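# Split a magnet block stack into two equal stacks

## Task

Divide the tall stack of magnet blocks into two tidy stacks of the same height, both resting on the bench, without toppling the neighbouring row of blocks, which must stay upright and roughly grouped. Both stacks must stand on their own once the robot lets go, and at the end both grippers must release and pull away.

## Robot and tools

Robot: two arms, left_arm and right_arm, each ending in a two-finger gripper. Positions in results use one shared scene frame in metres: origin on the table surface midway between the arms, +z up, +x out over the table, and left_arm sits on the +y side. The arm names do not tell you which side of a camera image an arm appears on. Printed hand positions can be slightly wrong, especially at long reach.

Gripper axes: fingers point along the gripper's own +z and close along its own y. The reported end_effector_position is the spot between the finger pads, roughly 1 cm short of the tips. Orientation is given as end_effector_quat_wxyz.

The 14-number row (used by every motion tool): seven numbers for left_arm, then seven for right_arm, always all 14 even if one arm is idle. Each group is dx, dy, dz, rx, ry, rz, opening, each in [-1, 1]. dx..rz are an offset, not a pose, expressed in that gripper's own axes; 1.0 equals 0.6 m of travel or 180 degrees of turn, and rx, ry, rz form a single rotation vector. The offset is counted from the gripper pose shown in the most recent result (before any result in the scene shows it, or for second and later calls within the same reply, from where the robot is when the motion begins). Opening is absolute, not an offset: +1 fully open (0.094 m), -1 closed.

execute_actions: argument actions is a list holding at most one item. An empty list only reports the current state. An action item has rows (1 to 15 rows of 14 numbers) and optional steps (up to 15; each step is 1/30 s; default 15). Each row drives one step; if rows run out, the last repeats. Every row is an offset from the same reference pose, not from the previous row. A wait item has only steps (up to 300), counted from the previous result, so your reply time is included. Optional pictures (boolean) controls whether camera images come back. A rejected call sends nothing.

move: target is one 14-number row as above; speed is optional, in m/s from 0.002 to 0.5 (default 0.25), and rotation is capped at twice that in rad/s. Both grippers travel in straight lines that finish together, taking 0.5 to 10 s; longer paths are cut off at 10 s. Openings are applied at the start. The path ignores obstacles and the other arm. Its result adds a move: line with the ending (done, off_target, moving, held, fault) and any limits: paced means the sent pose was clipped; held means a safety check blocked steps, after which the arm may catch up quickly. Distance from each target is reported.

wait: seconds from 0 to 10; nothing new is sent. zoom_image: camera (cam_head_left, cam_head_right, cam_left_wrist, cam_right_wrist, all 504x504) and region [x0, y0, x1, y1] in pixels from the top-left, at most 504 by 504. finished_scene: pass scene to end it; irreversible.

Control behaviour: each step the commanded pose is clipped to within 70 mm and 16 degrees of the measured pose; inverse kinematics favours position over orientation. Arms tend to finish a centimetre or more low, and repeated zero offsets let them sag further. To keep an arm in place, send the offset back to its desired pose in the first call of a reply and zeros afterwards, aiming higher if it still droops. Far targets may need several actions; check the reported pose and send the remainder. A Hand target line shows where the controller is currently driving each gripper. The simulation keeps running while you think and write.

Result lines: HELD marks steps where part of your row was not sent; pose unreachable means the clearance check altered that arm's command; FAULT means an arm stopped; MOTOR HOT warns from 75 °C, and at 90 °C an arm halts for 10 s, while at 100 °C it goes limp and drops. Joint limits (rad), base to gripper: waist -2.618 to 3.054, shoulder 0 to 3.142, elbow 0 to 3.142, wrist pitch -1.571 to 1.571, wrist yaw -1.571 to 1.571, wrist roll -2.094 to 2.094.

Gripping: grip_measured is the measured finger gap on the command scale (the last Joint positions value gives metres); each gripper may read up to about 1 mm off. To hold a block, command roughly 0.03 below grip_measured for a firm grasp, less for a lighter one. Pad force tops out near 50 to 62 N, lower for very thin parts, with a brief spike on first contact.

Avoid: knocking anything off the table (fails the job), toppling the neighbouring row, dropping or slamming blocks, fast or deep pushes into contact (force grows with speed and with how far the target lies past contact), arms colliding, and holding loads long enough to overheat. Blocks are magnetic, so expect them to snap together. Loose objects or held parts may occasionally be tugged. Finish with both grippers open and withdrawn, stacks free-standing.

Each tool is called after "Call:" as name(argument=value, ...) on one line, values as JSON.

## Session

Call:
execute_actions(actions=[])

Scene clock: 0.00 s of 4600.00 s.
left_arm: end_effector_position=(+0.2294, +0.5084, +0.1806) grip_measured=+1.000 end_effector_quat_wxyz=(+0.456, +0.105, +0.863, +0.191) | right_arm: end_effector_position=(+0.2270, -0.1477, +0.1981) grip_measured=+1.000 end_effector_quat_wxyz=(-0.081, +0.808, -0.584, -0.010)
Joint positions: left_arm=[ 1.242  1.221  0.802 -0.371  0.769  1.131  0.094] | right_arm=[ 0.405  1.362  1.389 -1.452 -0.076 -1.305  0.094]
Joint velocities: left_arm=[-0.007  0.002  0.007  0.037 -0.022 -0.051  0.   ] | right_arm=[ 0.012  0.002 -0.017 -0.022 -0.051  0.051  0.   ]
Hand target (left_arm): +0.230, +0.506, +0.183; +0.460, +0.105, +0.862, +0.188
Hand target (right_arm): +0.226, -0.147, +0.201; -0.087, +0.807, -0.584, -0.011

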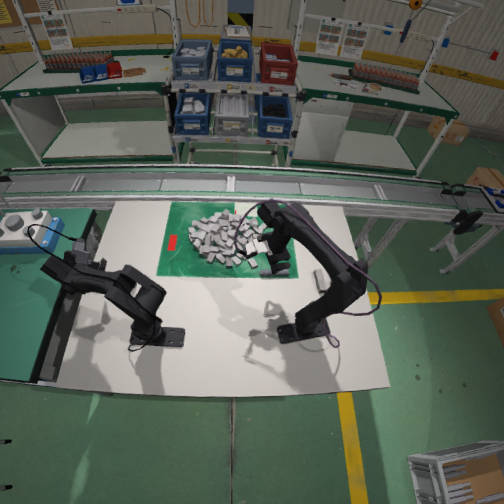

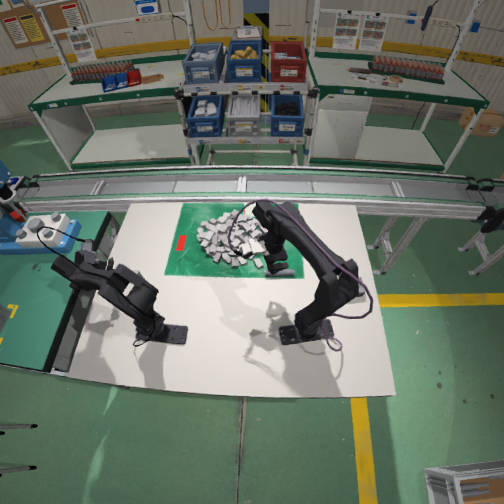

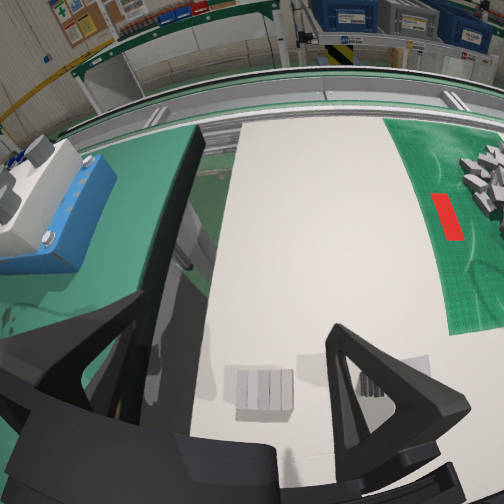

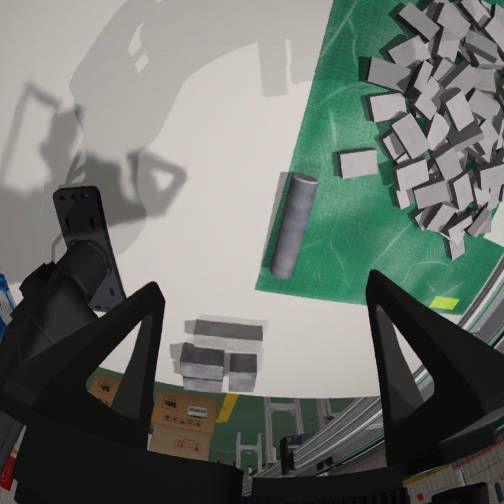

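Call:
move(target=[-0.137,-0.072,-0.153,0.1275,0.304,-0.07,1,0,0,0,0,0,0,1])

Scene clock: 9.67 s of 4600.00 s.
left_arm: end_effector_position=(+0.2014, +0.4247, +0.2659) grip_measured=+1.000 end_effector_quat_wxyz=(+0.117, +0.007, +0.989, +0.095) | right_arm: end_effector_position=(+0.2270, -0.1477, +0.1981) grip_measured=+1.000 end_effector_quat_wxyz=(-0.081, +0.808, -0.584, -0.010)
Joint positions: left_arm=[ 0.747  1.374  1.655 -1.549  0.014  0.735  0.094] | right_arm=[ 0.405  1.362  1.389 -1.452 -0.076 -1.305  0.094]
Joint velocities: left_arm=[-0.002 -0.007 -0.012  0.037  0.037  0.007  0.   ] | right_arm=[-0.007 -0.017  0.007  0.037  0.007  0.007  0.   ]
Hand target (left_arm): +0.199, +0.422, +0.272; +0.122, +0.004, +0.987, +0.103
Hand target (right_arm): +0.227, -0.148, +0.198; -0.081, +0.808, -0.584, -0.010
Off the commanded pose (left_arm): 0.008 m, 17 deg; orientation clipped at the last step of the last action.
Off the commanded pose (right_arm): 0.000 m, 0 deg.
joint sent to its limit (left arm) — the command would take joint 4 (wrist pitch) past its lower limit, so that joint was sent only as far as its limit.
After step 90, 4.03 s passed at rest.
move: off_target (left_arm); limits=paced

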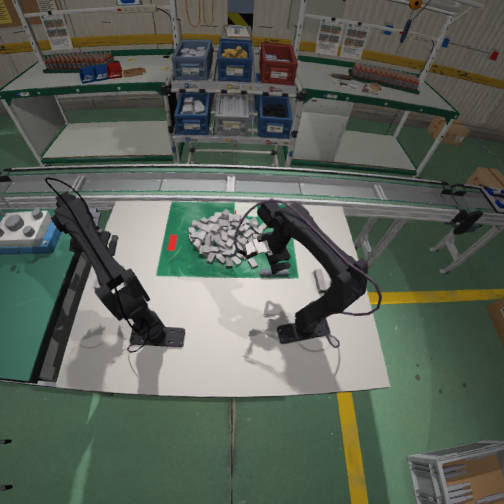

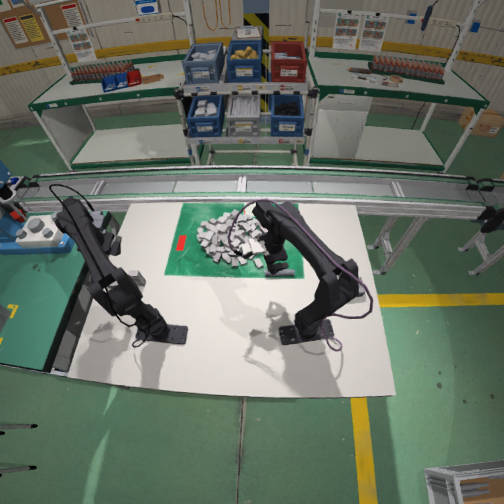

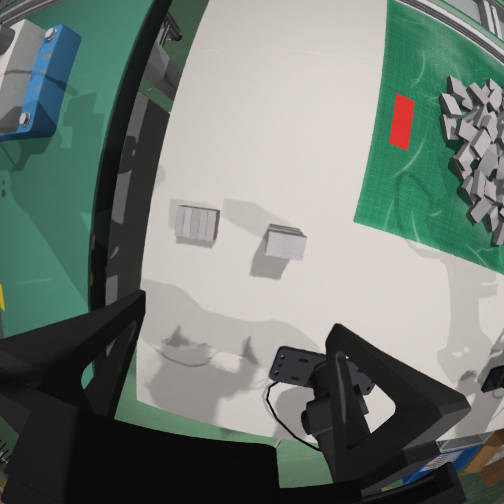

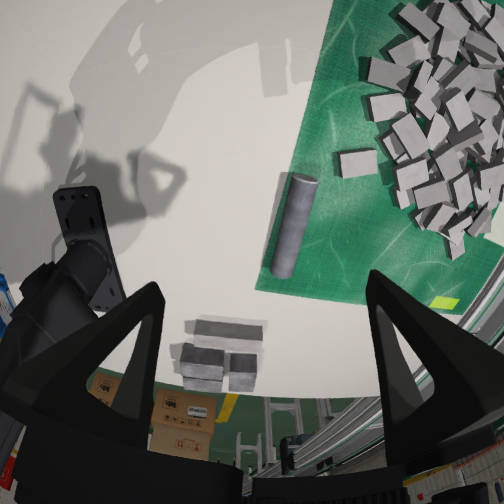

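Call:
zoom_image(camera="cam_left_wrist", region=[160,180,330,290])

Call:
zoom_image(camera="cam_head_right", region=[90,240,200,350])

Region (160, 180, 330, 290) of cam_left_wrist's 504x504 image, scaled by 2.965, with more detail than that image has; it fills the top 326 rows of this view, and the rest is white.

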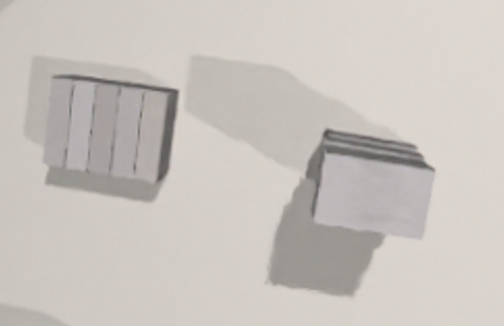

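Region (90, 240, 200, 350) of cam_head_right's 504x504 image, scaled by 4.582, with more detail than that image has.

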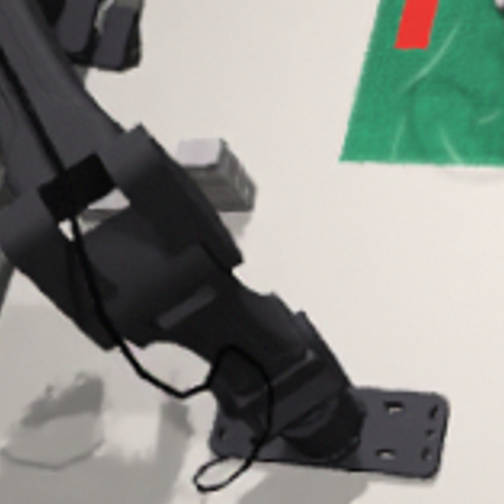

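Call:
move(target=[0.018,-0.138,0.143,0.061,0.075,-0.004,1,0,0,0,0,0,0,1])

Scene clock: 22.67 s of 4600.00 s.
left_arm: end_effector_position=(+0.2107, +0.3601, +0.1706) grip_measured=+1.000 end_effector_quat_wxyz=(+0.003, +0.005, +1.000, +0.003) | right_arm: end_effector_position=(+0.2270, -0.1477, +0.1981) grip_measured=+1.000 end_effector_quat_wxyz=(-0.081, +0.808, -0.584, -0.010)
Joint positions: left_arm=[ 0.497  1.423  1.339 -1.478 -0.002  0.483  0.094] | right_arm=[ 0.405  1.362  1.389 -1.452 -0.076 -1.305  0.094]
Joint velocities: left_arm=[ 0.002 -0.012 -0.007  0.007 -0.007 -0.051  0.   ] | right_arm=[ 0.002 -0.007 -0.017  0.037 -0.022  0.007  0.   ]
Hand target (left_arm): +0.213, +0.358, +0.166; +0.002, +0.002, +1.000, -0.001
Hand target (right_arm): +0.227, -0.148, +0.198; -0.081, +0.808, -0.584, -0.010
Off the commanded pose (left_arm): 0.005 m, 1 deg.
Off the commanded pose (right_arm): 0.000 m, 0 deg.
After step 90, 8.83 s passed at rest.
move: done

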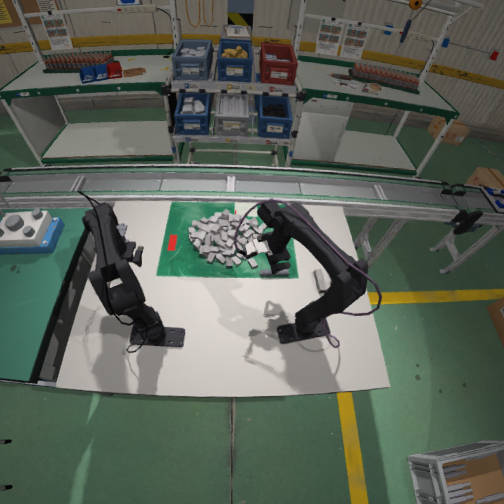

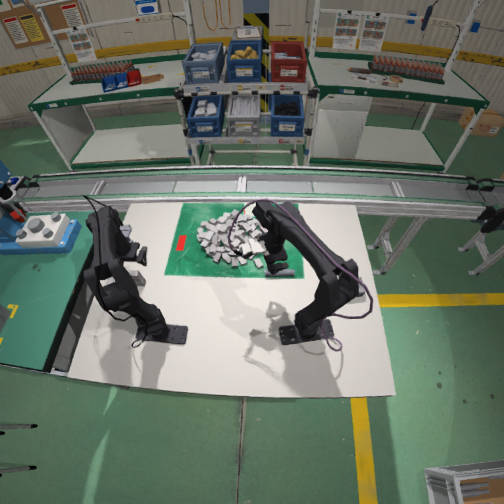

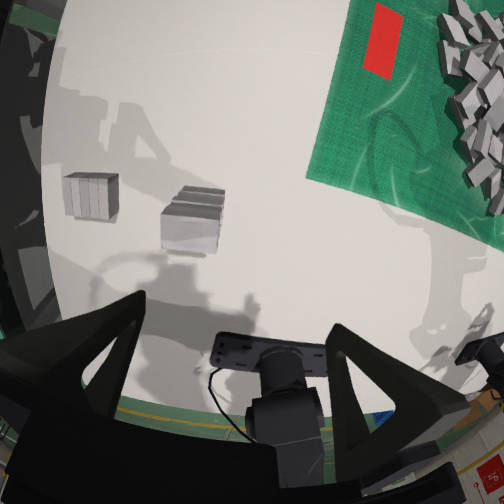

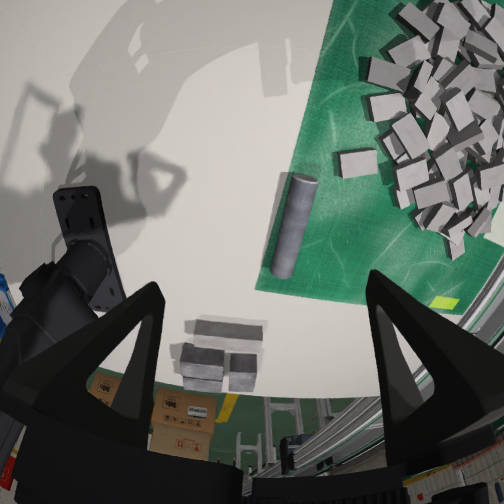

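Call:
move(target=[0,0.072,0.08,0,0,0,1,0,0,0,0,0,0,1])

Call:
zoom_image(camera="cam_left_wrist", region=[130,150,370,350])

Scene clock: 31.50 s of 4600.00 s.
left_arm: end_effector_position=(+0.2117, +0.4014, +0.1275) grip_measured=+1.000 end_effector_quat_wxyz=(+0.006, +0.003, +1.000, +0.005) | right_arm: end_effector_position=(+0.2270, -0.1477, +0.1981) grip_measured=+1.000 end_effector_quat_wxyz=(-0.081, +0.808, -0.584, -0.010)
Joint positions: left_arm=[ 0.64   1.491  1.227 -1.292 -0.002  0.622  0.094] | right_arm=[ 0.405  1.362  1.389 -1.452 -0.076 -1.305  0.094]
Joint velocities: left_arm=[ 0.002  0.017 -0.007 -0.022  0.022 -0.022  0.   ] | right_arm=[ 0.022  0.002 -0.007  0.007 -0.037 -0.022  0.   ]
Hand target (left_arm): +0.210, +0.402, +0.122; +0.002, +0.005, +1.000, +0.003
Hand target (right_arm): +0.227, -0.148, +0.198; -0.081, +0.808, -0.584, -0.010
Off the commanded pose (left_arm): 0.005 m, 0 deg.
Off the commanded pose (right_arm): 0.000 m, 0 deg.
After step 90, 4.83 s passed at rest.
move: done

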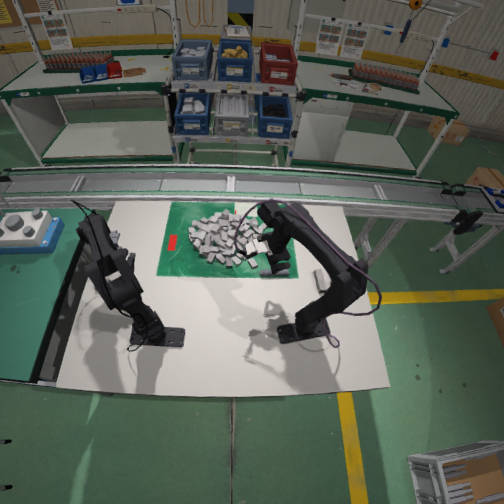

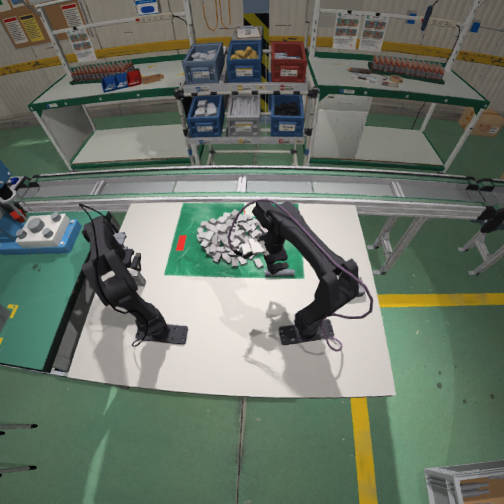

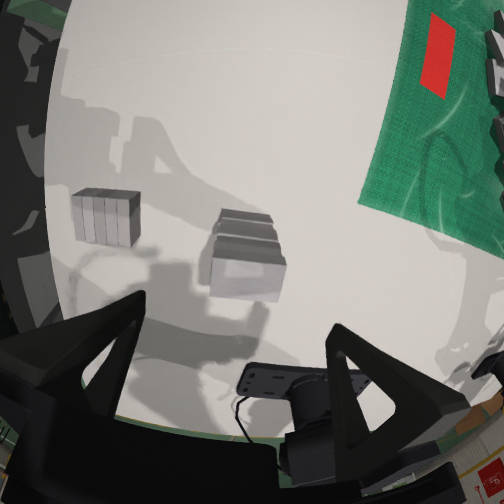

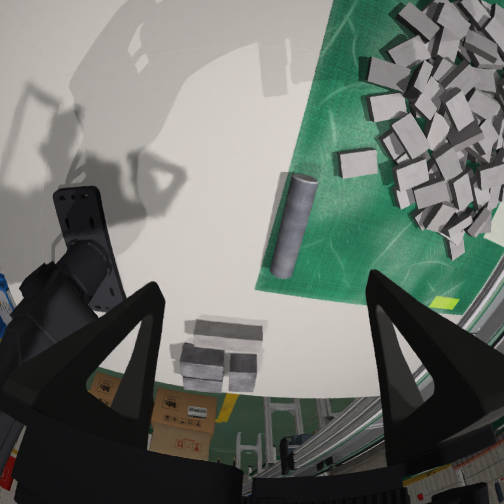

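Region (130, 150, 370, 350) of cam_left_wrist's 504x504 image, scaled by 2.100, with more detail than that image has.

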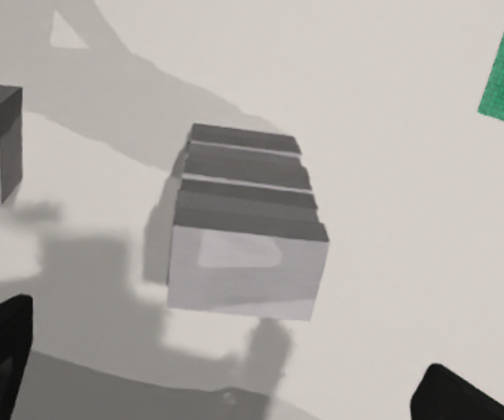

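Call:
move(target=[0.008,-0.003,0.065,0,0,-0.022,0.7,-0.244,0.034,0.189,0.029,-0.317,0.107,1])

Scene clock: 46.37 s of 4600.00 s.
left_arm: end_effector_position=(+0.2098, +0.4001, +0.0923) grip_measured=+0.701 end_effector_quat_wxyz=(+0.007, -0.026, +1.000, +0.006) | right_arm: end_effector_position=(+0.1710, -0.0013, +0.1089) grip_measured=+1.000 end_effector_quat_wxyz=(+0.388, -0.596, +0.591, +0.382)
Joint positions: left_arm=[ 0.64   1.491  1.087 -1.148 -0.002  0.565  0.08 ] | right_arm=[ 0.568  1.204  0.353  0.269 -0.735 -0.428  0.094]
Joint velocities: left_arm=[-0.007 -0.007 -0.002 -0.007 -0.066 -0.095 -0.001] | right_arm=[-0.002 -0.002  0.032  0.007  0.022  0.007  0.   ]
Hand target (left_arm): +0.207, +0.399, +0.089; +0.006, -0.032, +0.999, +0.005
Hand target (right_arm): +0.166, -0.002, +0.102; -0.377, +0.595, -0.596, -0.386
Off the commanded pose (left_arm): 0.005 m, 1 deg.
Off the commanded pose (right_arm): 0.009 m, 1 deg.
After step 90, 8.83 s passed at rest.
move: done

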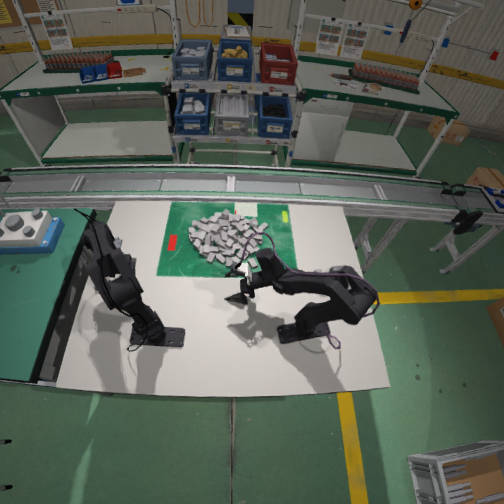

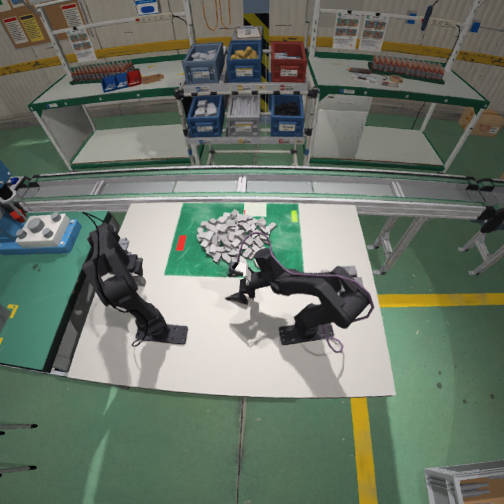

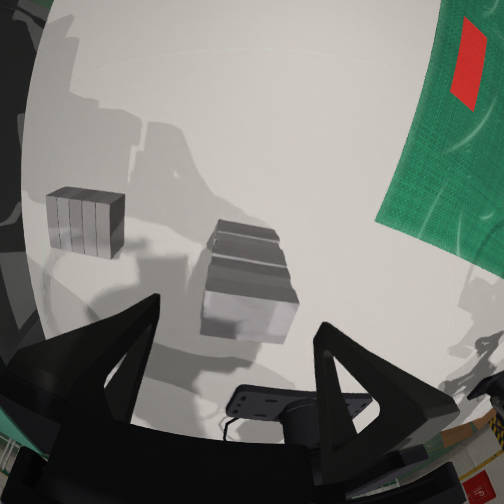

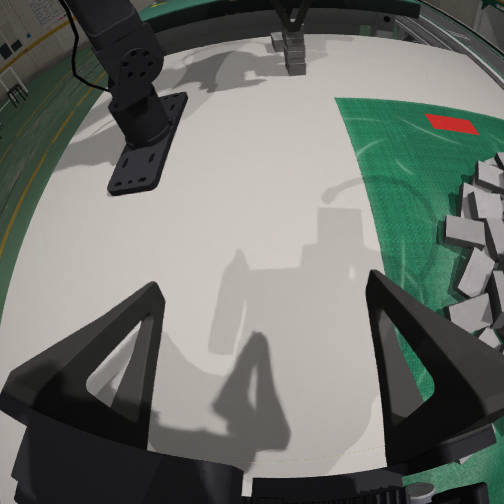

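Call:
zoom_image(camera="cam_right_wrist", region=[250,0,340,90])

Region (250, 0, 340, 90) of cam_right_wrist's 504x504 image, scaled by 5.600, with more detail than that image has.

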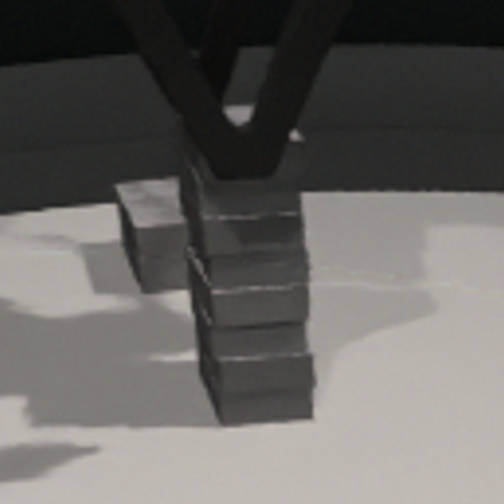

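Call:
move(target=[0.002,-0.008,0.062,0.003,0.004,-0.008,0.3,0,0,0.2,0,-0.1,0,1], speed=0.15)

Scene clock: 56.30 s of 4600.00 s.
left_arm: end_effector_position=(+0.2106, +0.3990, +0.0626) grip_measured=+0.301 end_effector_quat_wxyz=(+0.009, -0.038, +0.999, +0.007) | right_arm: end_effector_position=(+0.1691, +0.1002, +0.0567) grip_measured=+1.000 end_effector_quat_wxyz=(+0.468, -0.530, +0.528, +0.469)
Joint positions: left_arm=[ 0.635  1.513  0.987 -1.021 -0.002  0.535  0.061] | right_arm=[ 0.823  2.15   0.432  1.573 -0.572 -0.08   0.094]
Joint velocities: left_arm=[-0.012  0.007  0.007 -0.037 -0.022  0.022 -0.001] | right_arm=[ 0.012 -0.012  0.007  0.007 -0.051  0.037  0.   ]
Hand target (left_arm): +0.209, +0.395, +0.055; +0.001, -0.038, +0.999, +0.001
Hand target (right_arm): +0.170, +0.107, +0.060; -0.473, +0.527, -0.523, -0.474
Off the commanded pose (left_arm): 0.008 m, 1 deg.
Off the commanded pose (right_arm): 0.009 m, 1 deg.
joint sent to its limit (right arm) — the command would take joint 4 (wrist pitch) past its upper limit, so that joint was sent only as far as its limit.
After step 90, 5.13 s passed at rest.
move: done

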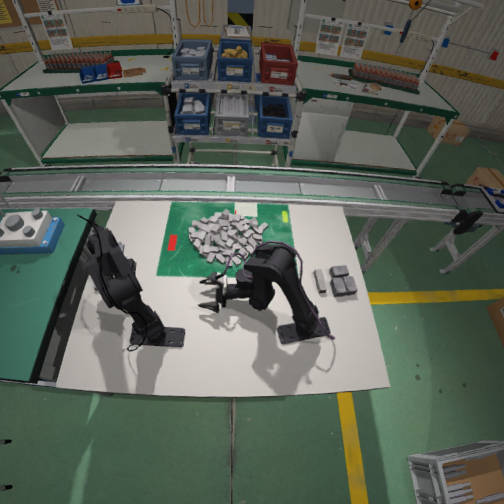

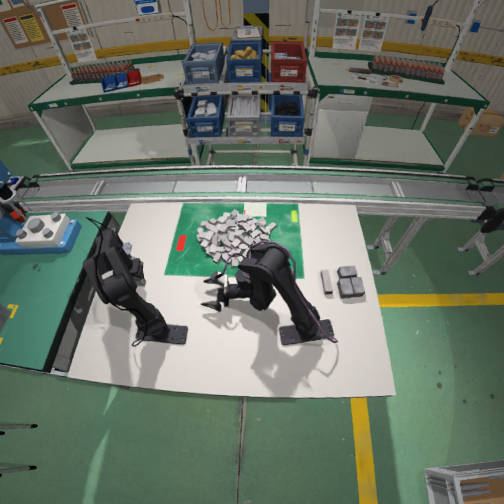

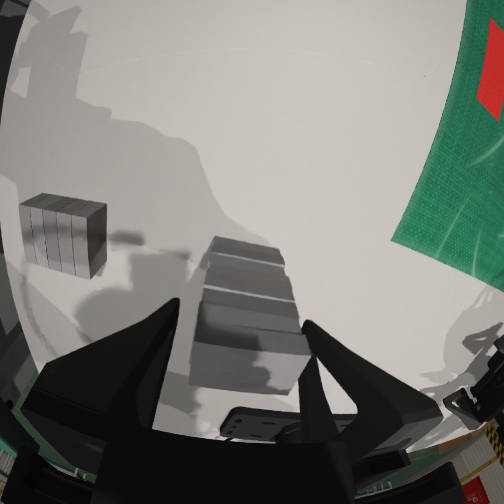

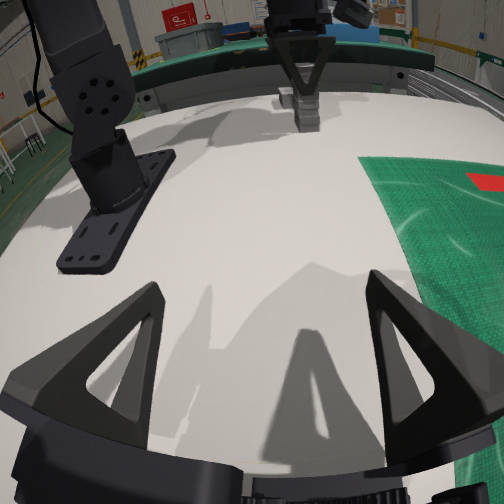

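Call:
move(target=[0.003,-0.016,0.02,0.004,0.005,0,0.3,0,0,0,0,0,0,1], speed=0.05)

Call:
zoom_image(camera="cam_right_wrist", region=[260,40,360,140])

Scene clock: 61.03 s of 4600.00 s.
left_arm: end_effector_position=(+0.2107, +0.3930, +0.0571) grip_measured=+0.301 end_effector_quat_wxyz=(+0.007, -0.037, +0.999, +0.006) | right_arm: end_effector_position=(+0.1692, +0.1003, +0.0571) grip_measured=+1.000 end_effector_quat_wxyz=(+0.469, -0.530, +0.528, +0.469)
Joint positions: left_arm=[ 0.615  1.513  0.964 -1.005 -0.002  0.518  0.061] | right_arm=[ 0.823  2.15   0.432  1.575 -0.571 -0.079  0.094]
Joint velocities: left_arm=[-0.007 -0.012 -0.007 -0.081 -0.022 -0.066  0.002] | right_arm=[-0.012 -0.007 -0.012  0.007 -0.022 -0.051  0.   ]
Hand target (left_arm): +0.210, +0.389, +0.051; +0.002, -0.038, +0.999, +0.001
Hand target (right_arm): +0.169, +0.100, +0.057; -0.468, +0.530, -0.528, -0.469
Off the commanded pose (left_arm): 0.008 m, 1 deg.
Off the commanded pose (right_arm): 0.000 m, 0 deg.
After step 90, 1.00 s passed at rest.
move: done

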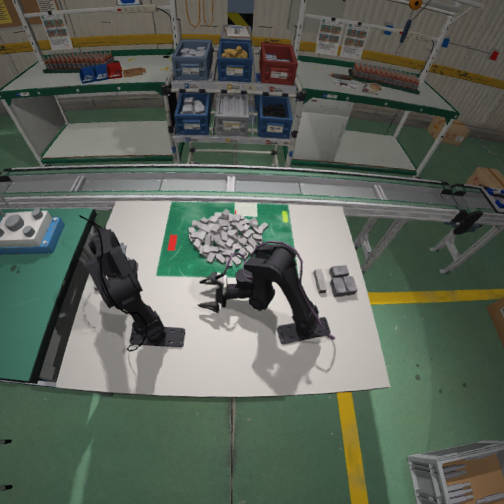

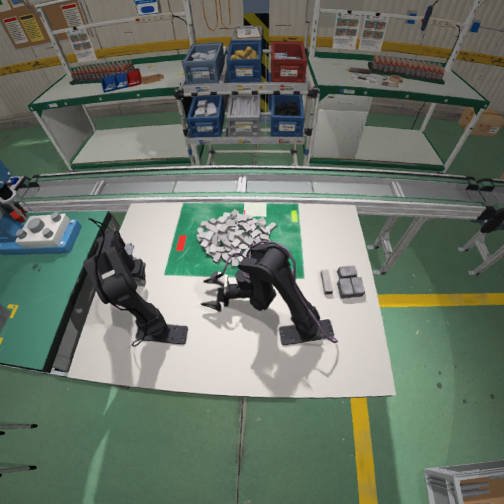

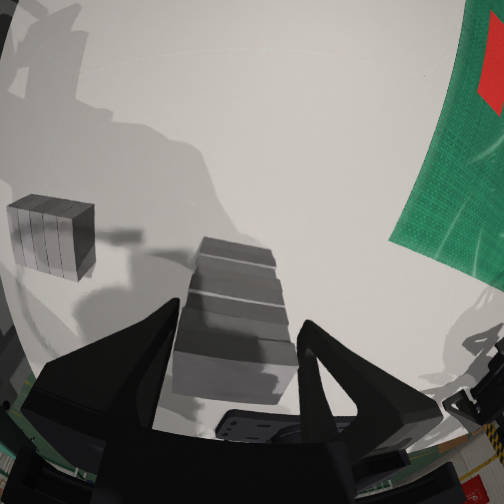

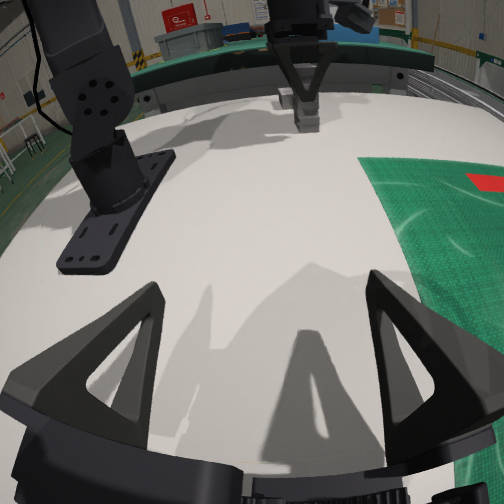

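Region (260, 40, 360, 140) of cam_right_wrist's 504x504 image, scaled by 5.040, with more detail than that image has.

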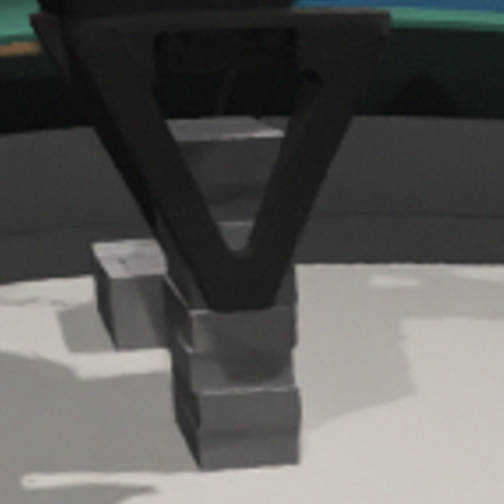

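Tips are just above block 4. Close.

Call:
execute_actions(actions=[{"rows":[[0,0,0,0,0,0,0.2,0,0,0,0,0,0,1],[0,0,0,0,0,0,0.1,0,0,0,0,0,0,1],[0,0,0,0,0,0,0.05,0,0,0,0,0,0,1],[0,0,0,0,0,0,0.0,0,0,0,0,0,0,1],[0,0,0,0,0,0,-0.03,0,0,0,0,0,0,1],[0,0,0,0,0,0,-0.06,0,0,0,0,0,0,1],[0,0,0,0,0,0,-0.1,0,0,0,0,0,0,1],[0,0,0,0,0,0,-0.15,0,0,0,0,0,0,1],[0,0,0,0,0,0,-0.2,0,0,0,0,0,0,1]]}], pictures=false)

Call:
move(target=[0,0,-0.025,0,0,0,-0.2,0,0,0,0,0,0,1], speed=0.02)

Call:
zoom_image(camera="cam_right_wrist", region=[260,40,360,140])

Scene clock: 70.73 s of 4600.00 s.
left_arm: end_effector_position=(+0.2108, +0.3941, +0.0571) grip_measured=-0.126 end_effector_quat_wxyz=(+0.007, -0.038, +0.999, +0.008) | right_arm: end_effector_position=(+0.1692, +0.1003, +0.0571) grip_measured=+1.000 end_effector_quat_wxyz=(+0.469, -0.530, +0.528, +0.469)
Joint positions: left_arm=[ 0.615  1.513  0.964 -1.002 -0.007  0.516  0.041] | right_arm=[ 0.823  2.15   0.432  1.575 -0.571 -0.079  0.094]
Joint velocities: left_arm=[-0.002  0.017  0.012 -0.037  0.007 -0.037 -0.002] | right_arm=[-0.002  0.012 -0.002 -0.022  0.037  0.037  0.   ]
Hand target (left_arm): +0.211, +0.393, +0.057; +0.007, -0.037, +0.999, +0.005
Hand target (right_arm): +0.169, +0.100, +0.057; -0.469, +0.530, -0.528, -0.469
Off the commanded pose (left_arm): 0.001 m, 0 deg.
Off the commanded pose (right_arm): 0.000 m, 0 deg.
Steps of this call (steps 1 to 90: nothing new was sent; then 6.20 s passed at rest; steps 91 to 105: all 15 steps of this action). Readings (end_effector_position):
91: left_arm (+0.2112, +0.3934, +0.0571) | right_arm (+0.1692, +0.1003, +0.0571)
92: left_arm (+0.2112, +0.3934, +0.0571) | right_arm (+0.1692, +0.1003, +0.0571)
94: left_arm (+0.2110, +0.3938, +0.0571) | right_arm (+0.1692, +0.1003, +0.0571)
98: left_arm (+0.2108, +0.3941, +0.0571) | right_arm (+0.1692, +0.1003, +0.0571)
105: the state above

Scene clock: 72.03 s of 4600.00 s.
left_arm: end_effector_position=(+0.2020, +0.3882, +0.0586) grip_measured=-0.126 end_effector_quat_wxyz=(-0.012, -0.038, +0.999, -0.003) | right_arm: end_effector_position=(+0.1692, +0.1003, +0.0571) grip_measured=+1.000 end_effector_quat_wxyz=(+0.469, -0.530, +0.528, +0.469)
Joint positions: left_arm=[ 0.615  1.513  0.97  -1.052 -0.007  0.516  0.041] | right_arm=[ 0.823  2.15   0.432  1.575 -0.571 -0.079  0.094]
Joint velocities: left_arm=[ 0.002 -0.012  0.012 -0.066 -0.007 -0.022 -0.   ] | right_arm=[ 0.002  0.002  0.002 -0.022  0.066 -0.007  0.   ]
Hand target (left_arm): +0.210, +0.394, +0.072; +0.007, -0.038, +0.999, +0.008
Hand target (right_arm): +0.169, +0.100, +0.057; -0.469, +0.530, -0.528, -0.469
Off the commanded pose (left_arm): 0.017 m, 3 deg.
Off the commanded pose (right_arm): 0.000 m, 0 deg.
move: off_target (left_arm)

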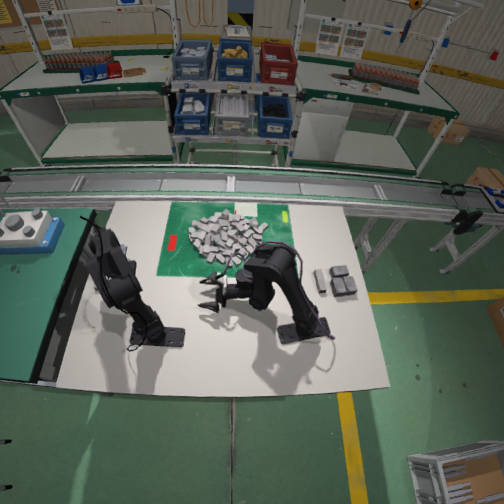

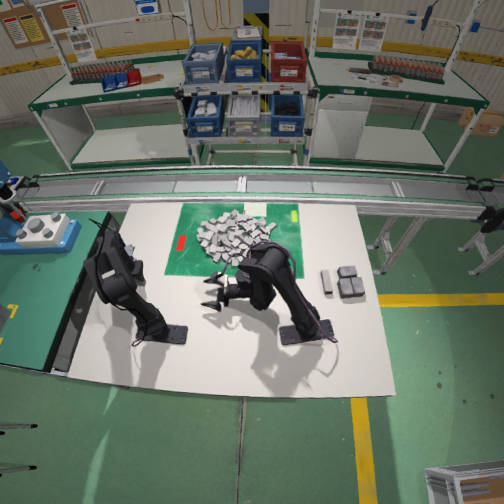

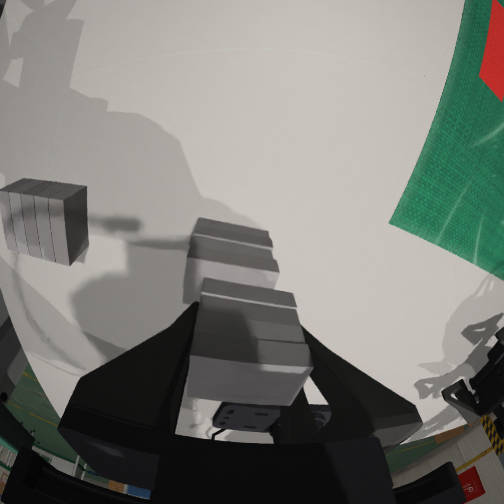

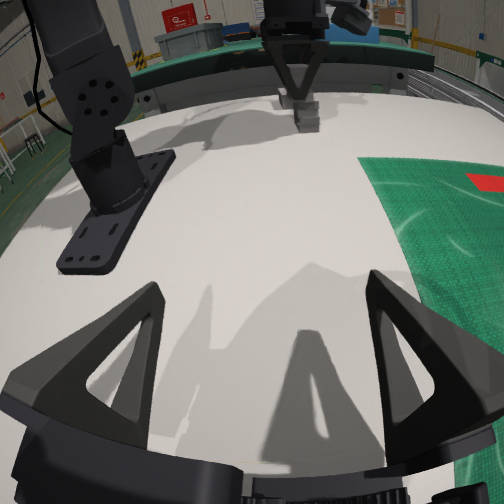

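Region (260, 40, 360, 140) of cam_right_wrist's 504x504 image, scaled by 5.040, with more detail than that image has.

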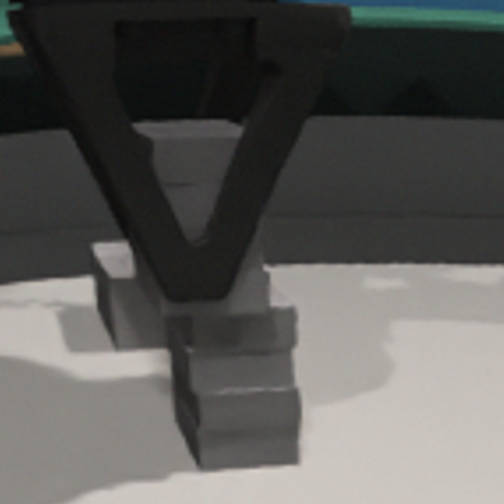

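Call:
move(target=[-0.025,0.015,-0.065,-0.008,-0.018,0,-0.2,0,0,0,0,0,0,1], speed=0.05)

Call:
move(target=[-0.01,-0.2,-0.02,0,-0.01,0,-0.2,0,0,0,0,0,0,1], speed=0.1)

Scene clock: 77.60 s of 4600.00 s.
left_arm: end_effector_position=(+0.2107, +0.3940, +0.0827) grip_measured=-0.126 end_effector_quat_wxyz=(-0.005, -0.038, +0.999, +0.001) | right_arm: end_effector_position=(+0.1692, +0.1003, +0.0571) grip_measured=+1.000 end_effector_quat_wxyz=(+0.469, -0.530, +0.528, +0.469)
Joint positions: left_arm=[ 0.615  1.513  1.069 -1.135 -0.007  0.516  0.041] | right_arm=[ 0.823  2.15   0.432  1.575 -0.571 -0.079  0.094]
Joint velocities: left_arm=[-0.007 -0.007 -0.012 -0.037 -0.007  0.051 -0.   ] | right_arm=[ 0.012 -0.007 -0.027  0.007  0.007  0.051  0.   ]
Hand target (left_arm): +0.217, +0.399, +0.097; +0.015, -0.038, +0.999, +0.011
Hand target (right_arm): +0.169, +0.100, +0.057; -0.469, +0.530, -0.528, -0.469
Off the commanded pose (left_arm): 0.016 m, 3 deg.
Off the commanded pose (right_arm): 0.000 m, 0 deg.
After step 90, 1.40 s passed at rest.
move: off_target (left_arm)

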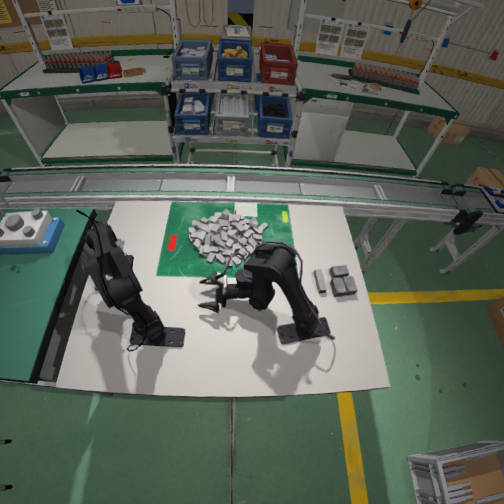

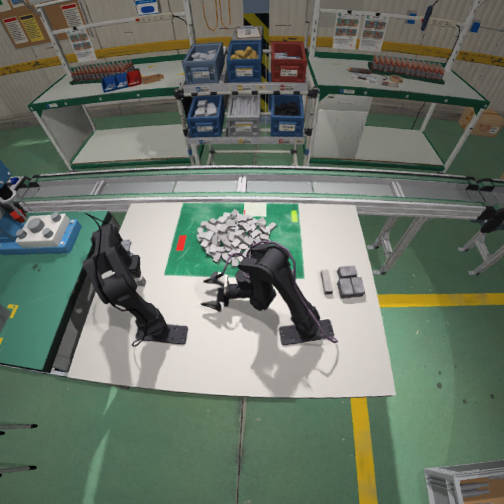

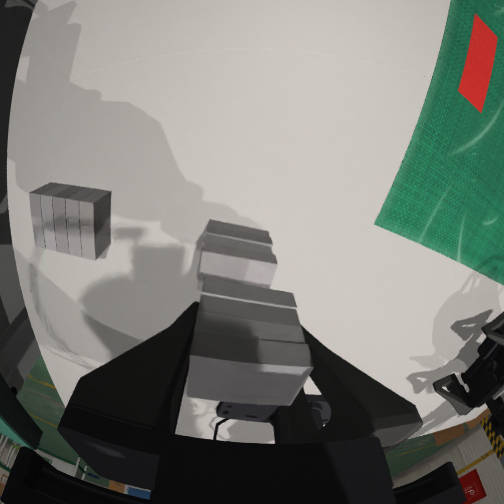

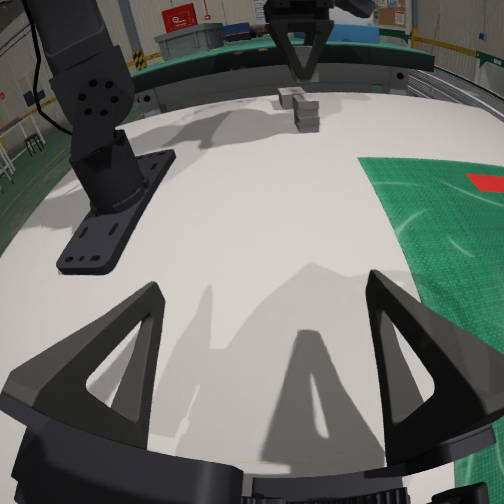

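Scene clock: 79.33 s of 4600.00 s.
left_arm: end_effector_position=(+0.2299, +0.2773, +0.0893) grip_measured=-0.126 end_effector_quat_wxyz=(+0.001, -0.035, +0.999, +0.001) | right_arm: end_effector_position=(+0.1692, +0.1003, +0.0571) grip_measured=+1.000 end_effector_quat_wxyz=(+0.469, -0.530, +0.528, +0.469)
Joint positions: left_arm=[ 0.126  1.408  1.003 -1.163 -0.001  0.032  0.041] | right_arm=[ 0.823  2.15   0.432  1.575 -0.571 -0.079  0.094]
Joint velocities: left_arm=[ 0.002 -0.002  0.007 -0.051 -0.066 -0.007  0.001] | right_arm=[ 0.007  0.002 -0.002  0.051  0.037 -0.022  0.   ]
Hand target (left_arm): +0.228, +0.276, +0.096; +0.014, -0.038, +0.999, +0.001
Hand target (right_arm): +0.169, +0.100, +0.057; -0.469, +0.530, -0.528, -0.469
Off the commanded pose (left_arm): 0.007 m, 1 deg.
Off the commanded pose (right_arm): 0.000 m, 0 deg.
move: done

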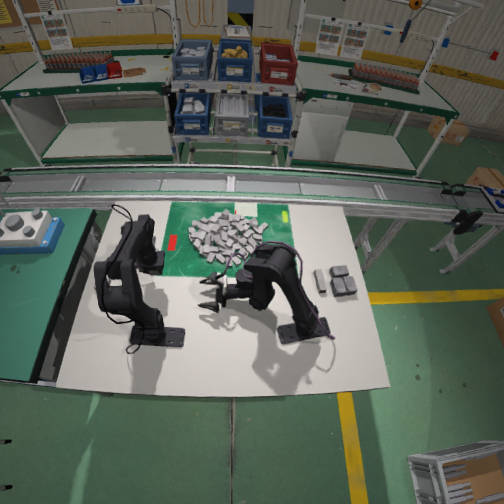

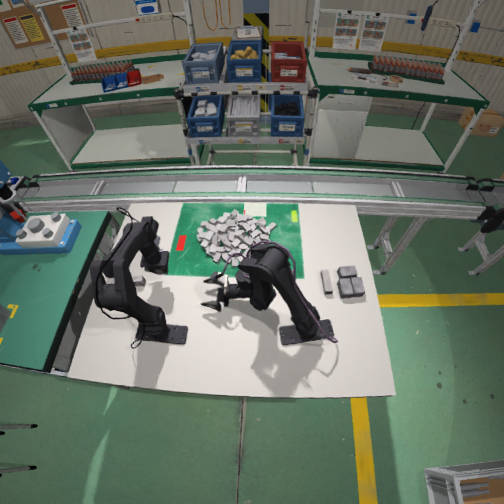

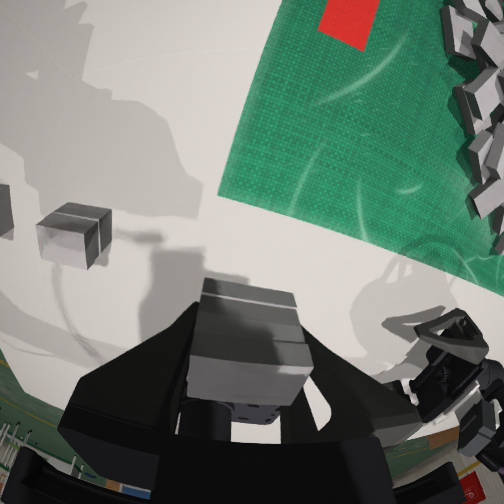

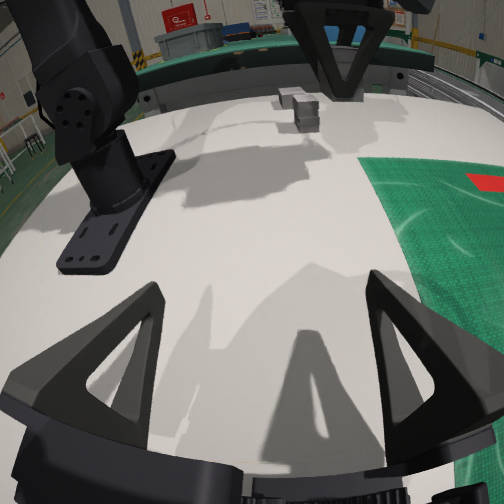

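Call:
move(target=[0.058,0,0.11,-0.004,-0.003,0,-0.2,0,0,0,0,0,0,1], speed=0.06)

Call:
zoom_image(camera="cam_right_wrist", region=[240,60,370,190])

Scene clock: 86.37 s of 4600.00 s.
left_arm: end_effector_position=(+0.1910, +0.2733, +0.0189) grip_measured=-0.126 end_effector_quat_wxyz=(-0.014, -0.037, +0.999, -0.000) | right_arm: end_effector_position=(+0.1692, +0.1003, +0.0571) grip_measured=+1.000 end_effector_quat_wxyz=(+0.469, -0.530, +0.528, +0.469)
Joint positions: left_arm=[ 0.126  1.371  0.679 -0.907 -0.001  0.029  0.041] | right_arm=[ 0.823  2.15   0.432  1.575 -0.571 -0.079  0.094]
Joint velocities: left_arm=[-0.002 -0.012 -0.007 -0.139  0.007  0.007 -0.   ] | right_arm=[-0.012 -0.007 -0.002  0.022 -0.037  0.007  0.   ]
Hand target (left_arm): +0.195, +0.274, +0.024; +0.005, -0.035, +0.999, +0.007
Hand target (right_arm): +0.169, +0.100, +0.057; -0.469, +0.530, -0.528, -0.469
Off the commanded pose (left_arm): 0.006 m, 2 deg.
Off the commanded pose (right_arm): 0.000 m, 0 deg.
After step 90, 2.23 s passed at rest.
move: done

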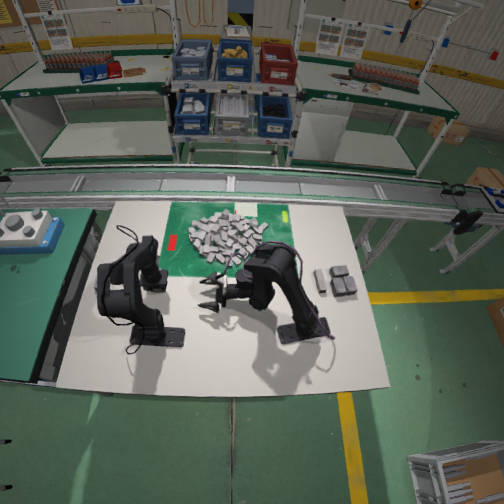

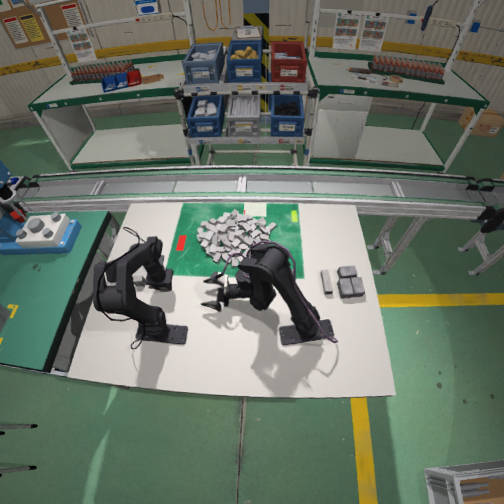

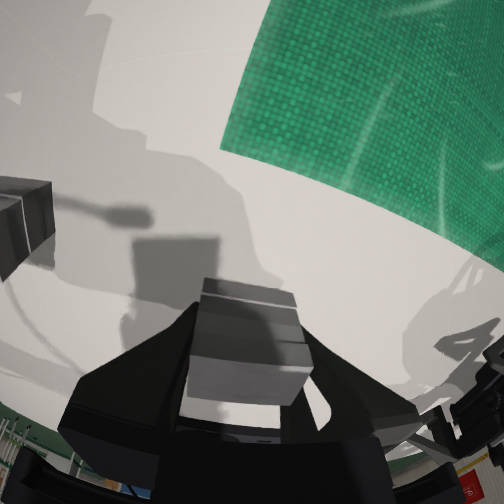

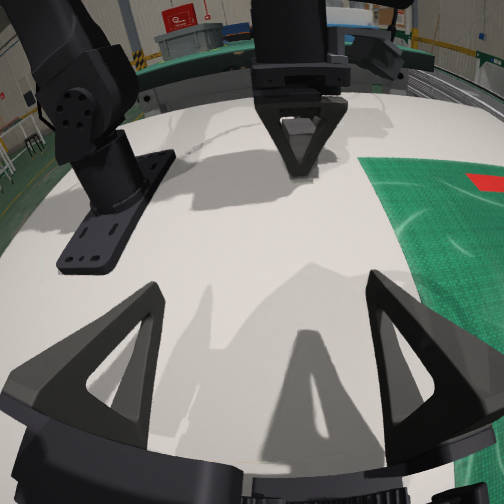

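Region (240, 60, 370, 190) of cam_right_wrist's 504x504 image, scaled by 3.877, with more detail than that image has.

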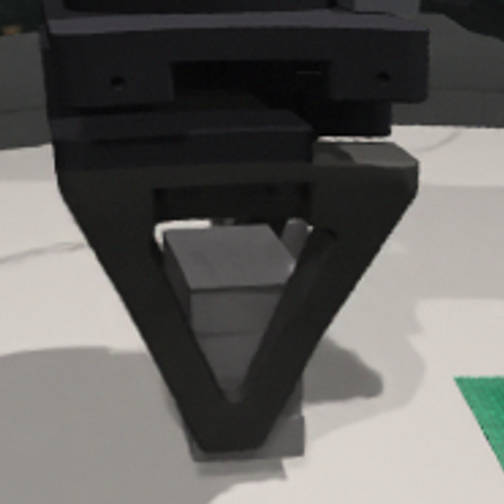

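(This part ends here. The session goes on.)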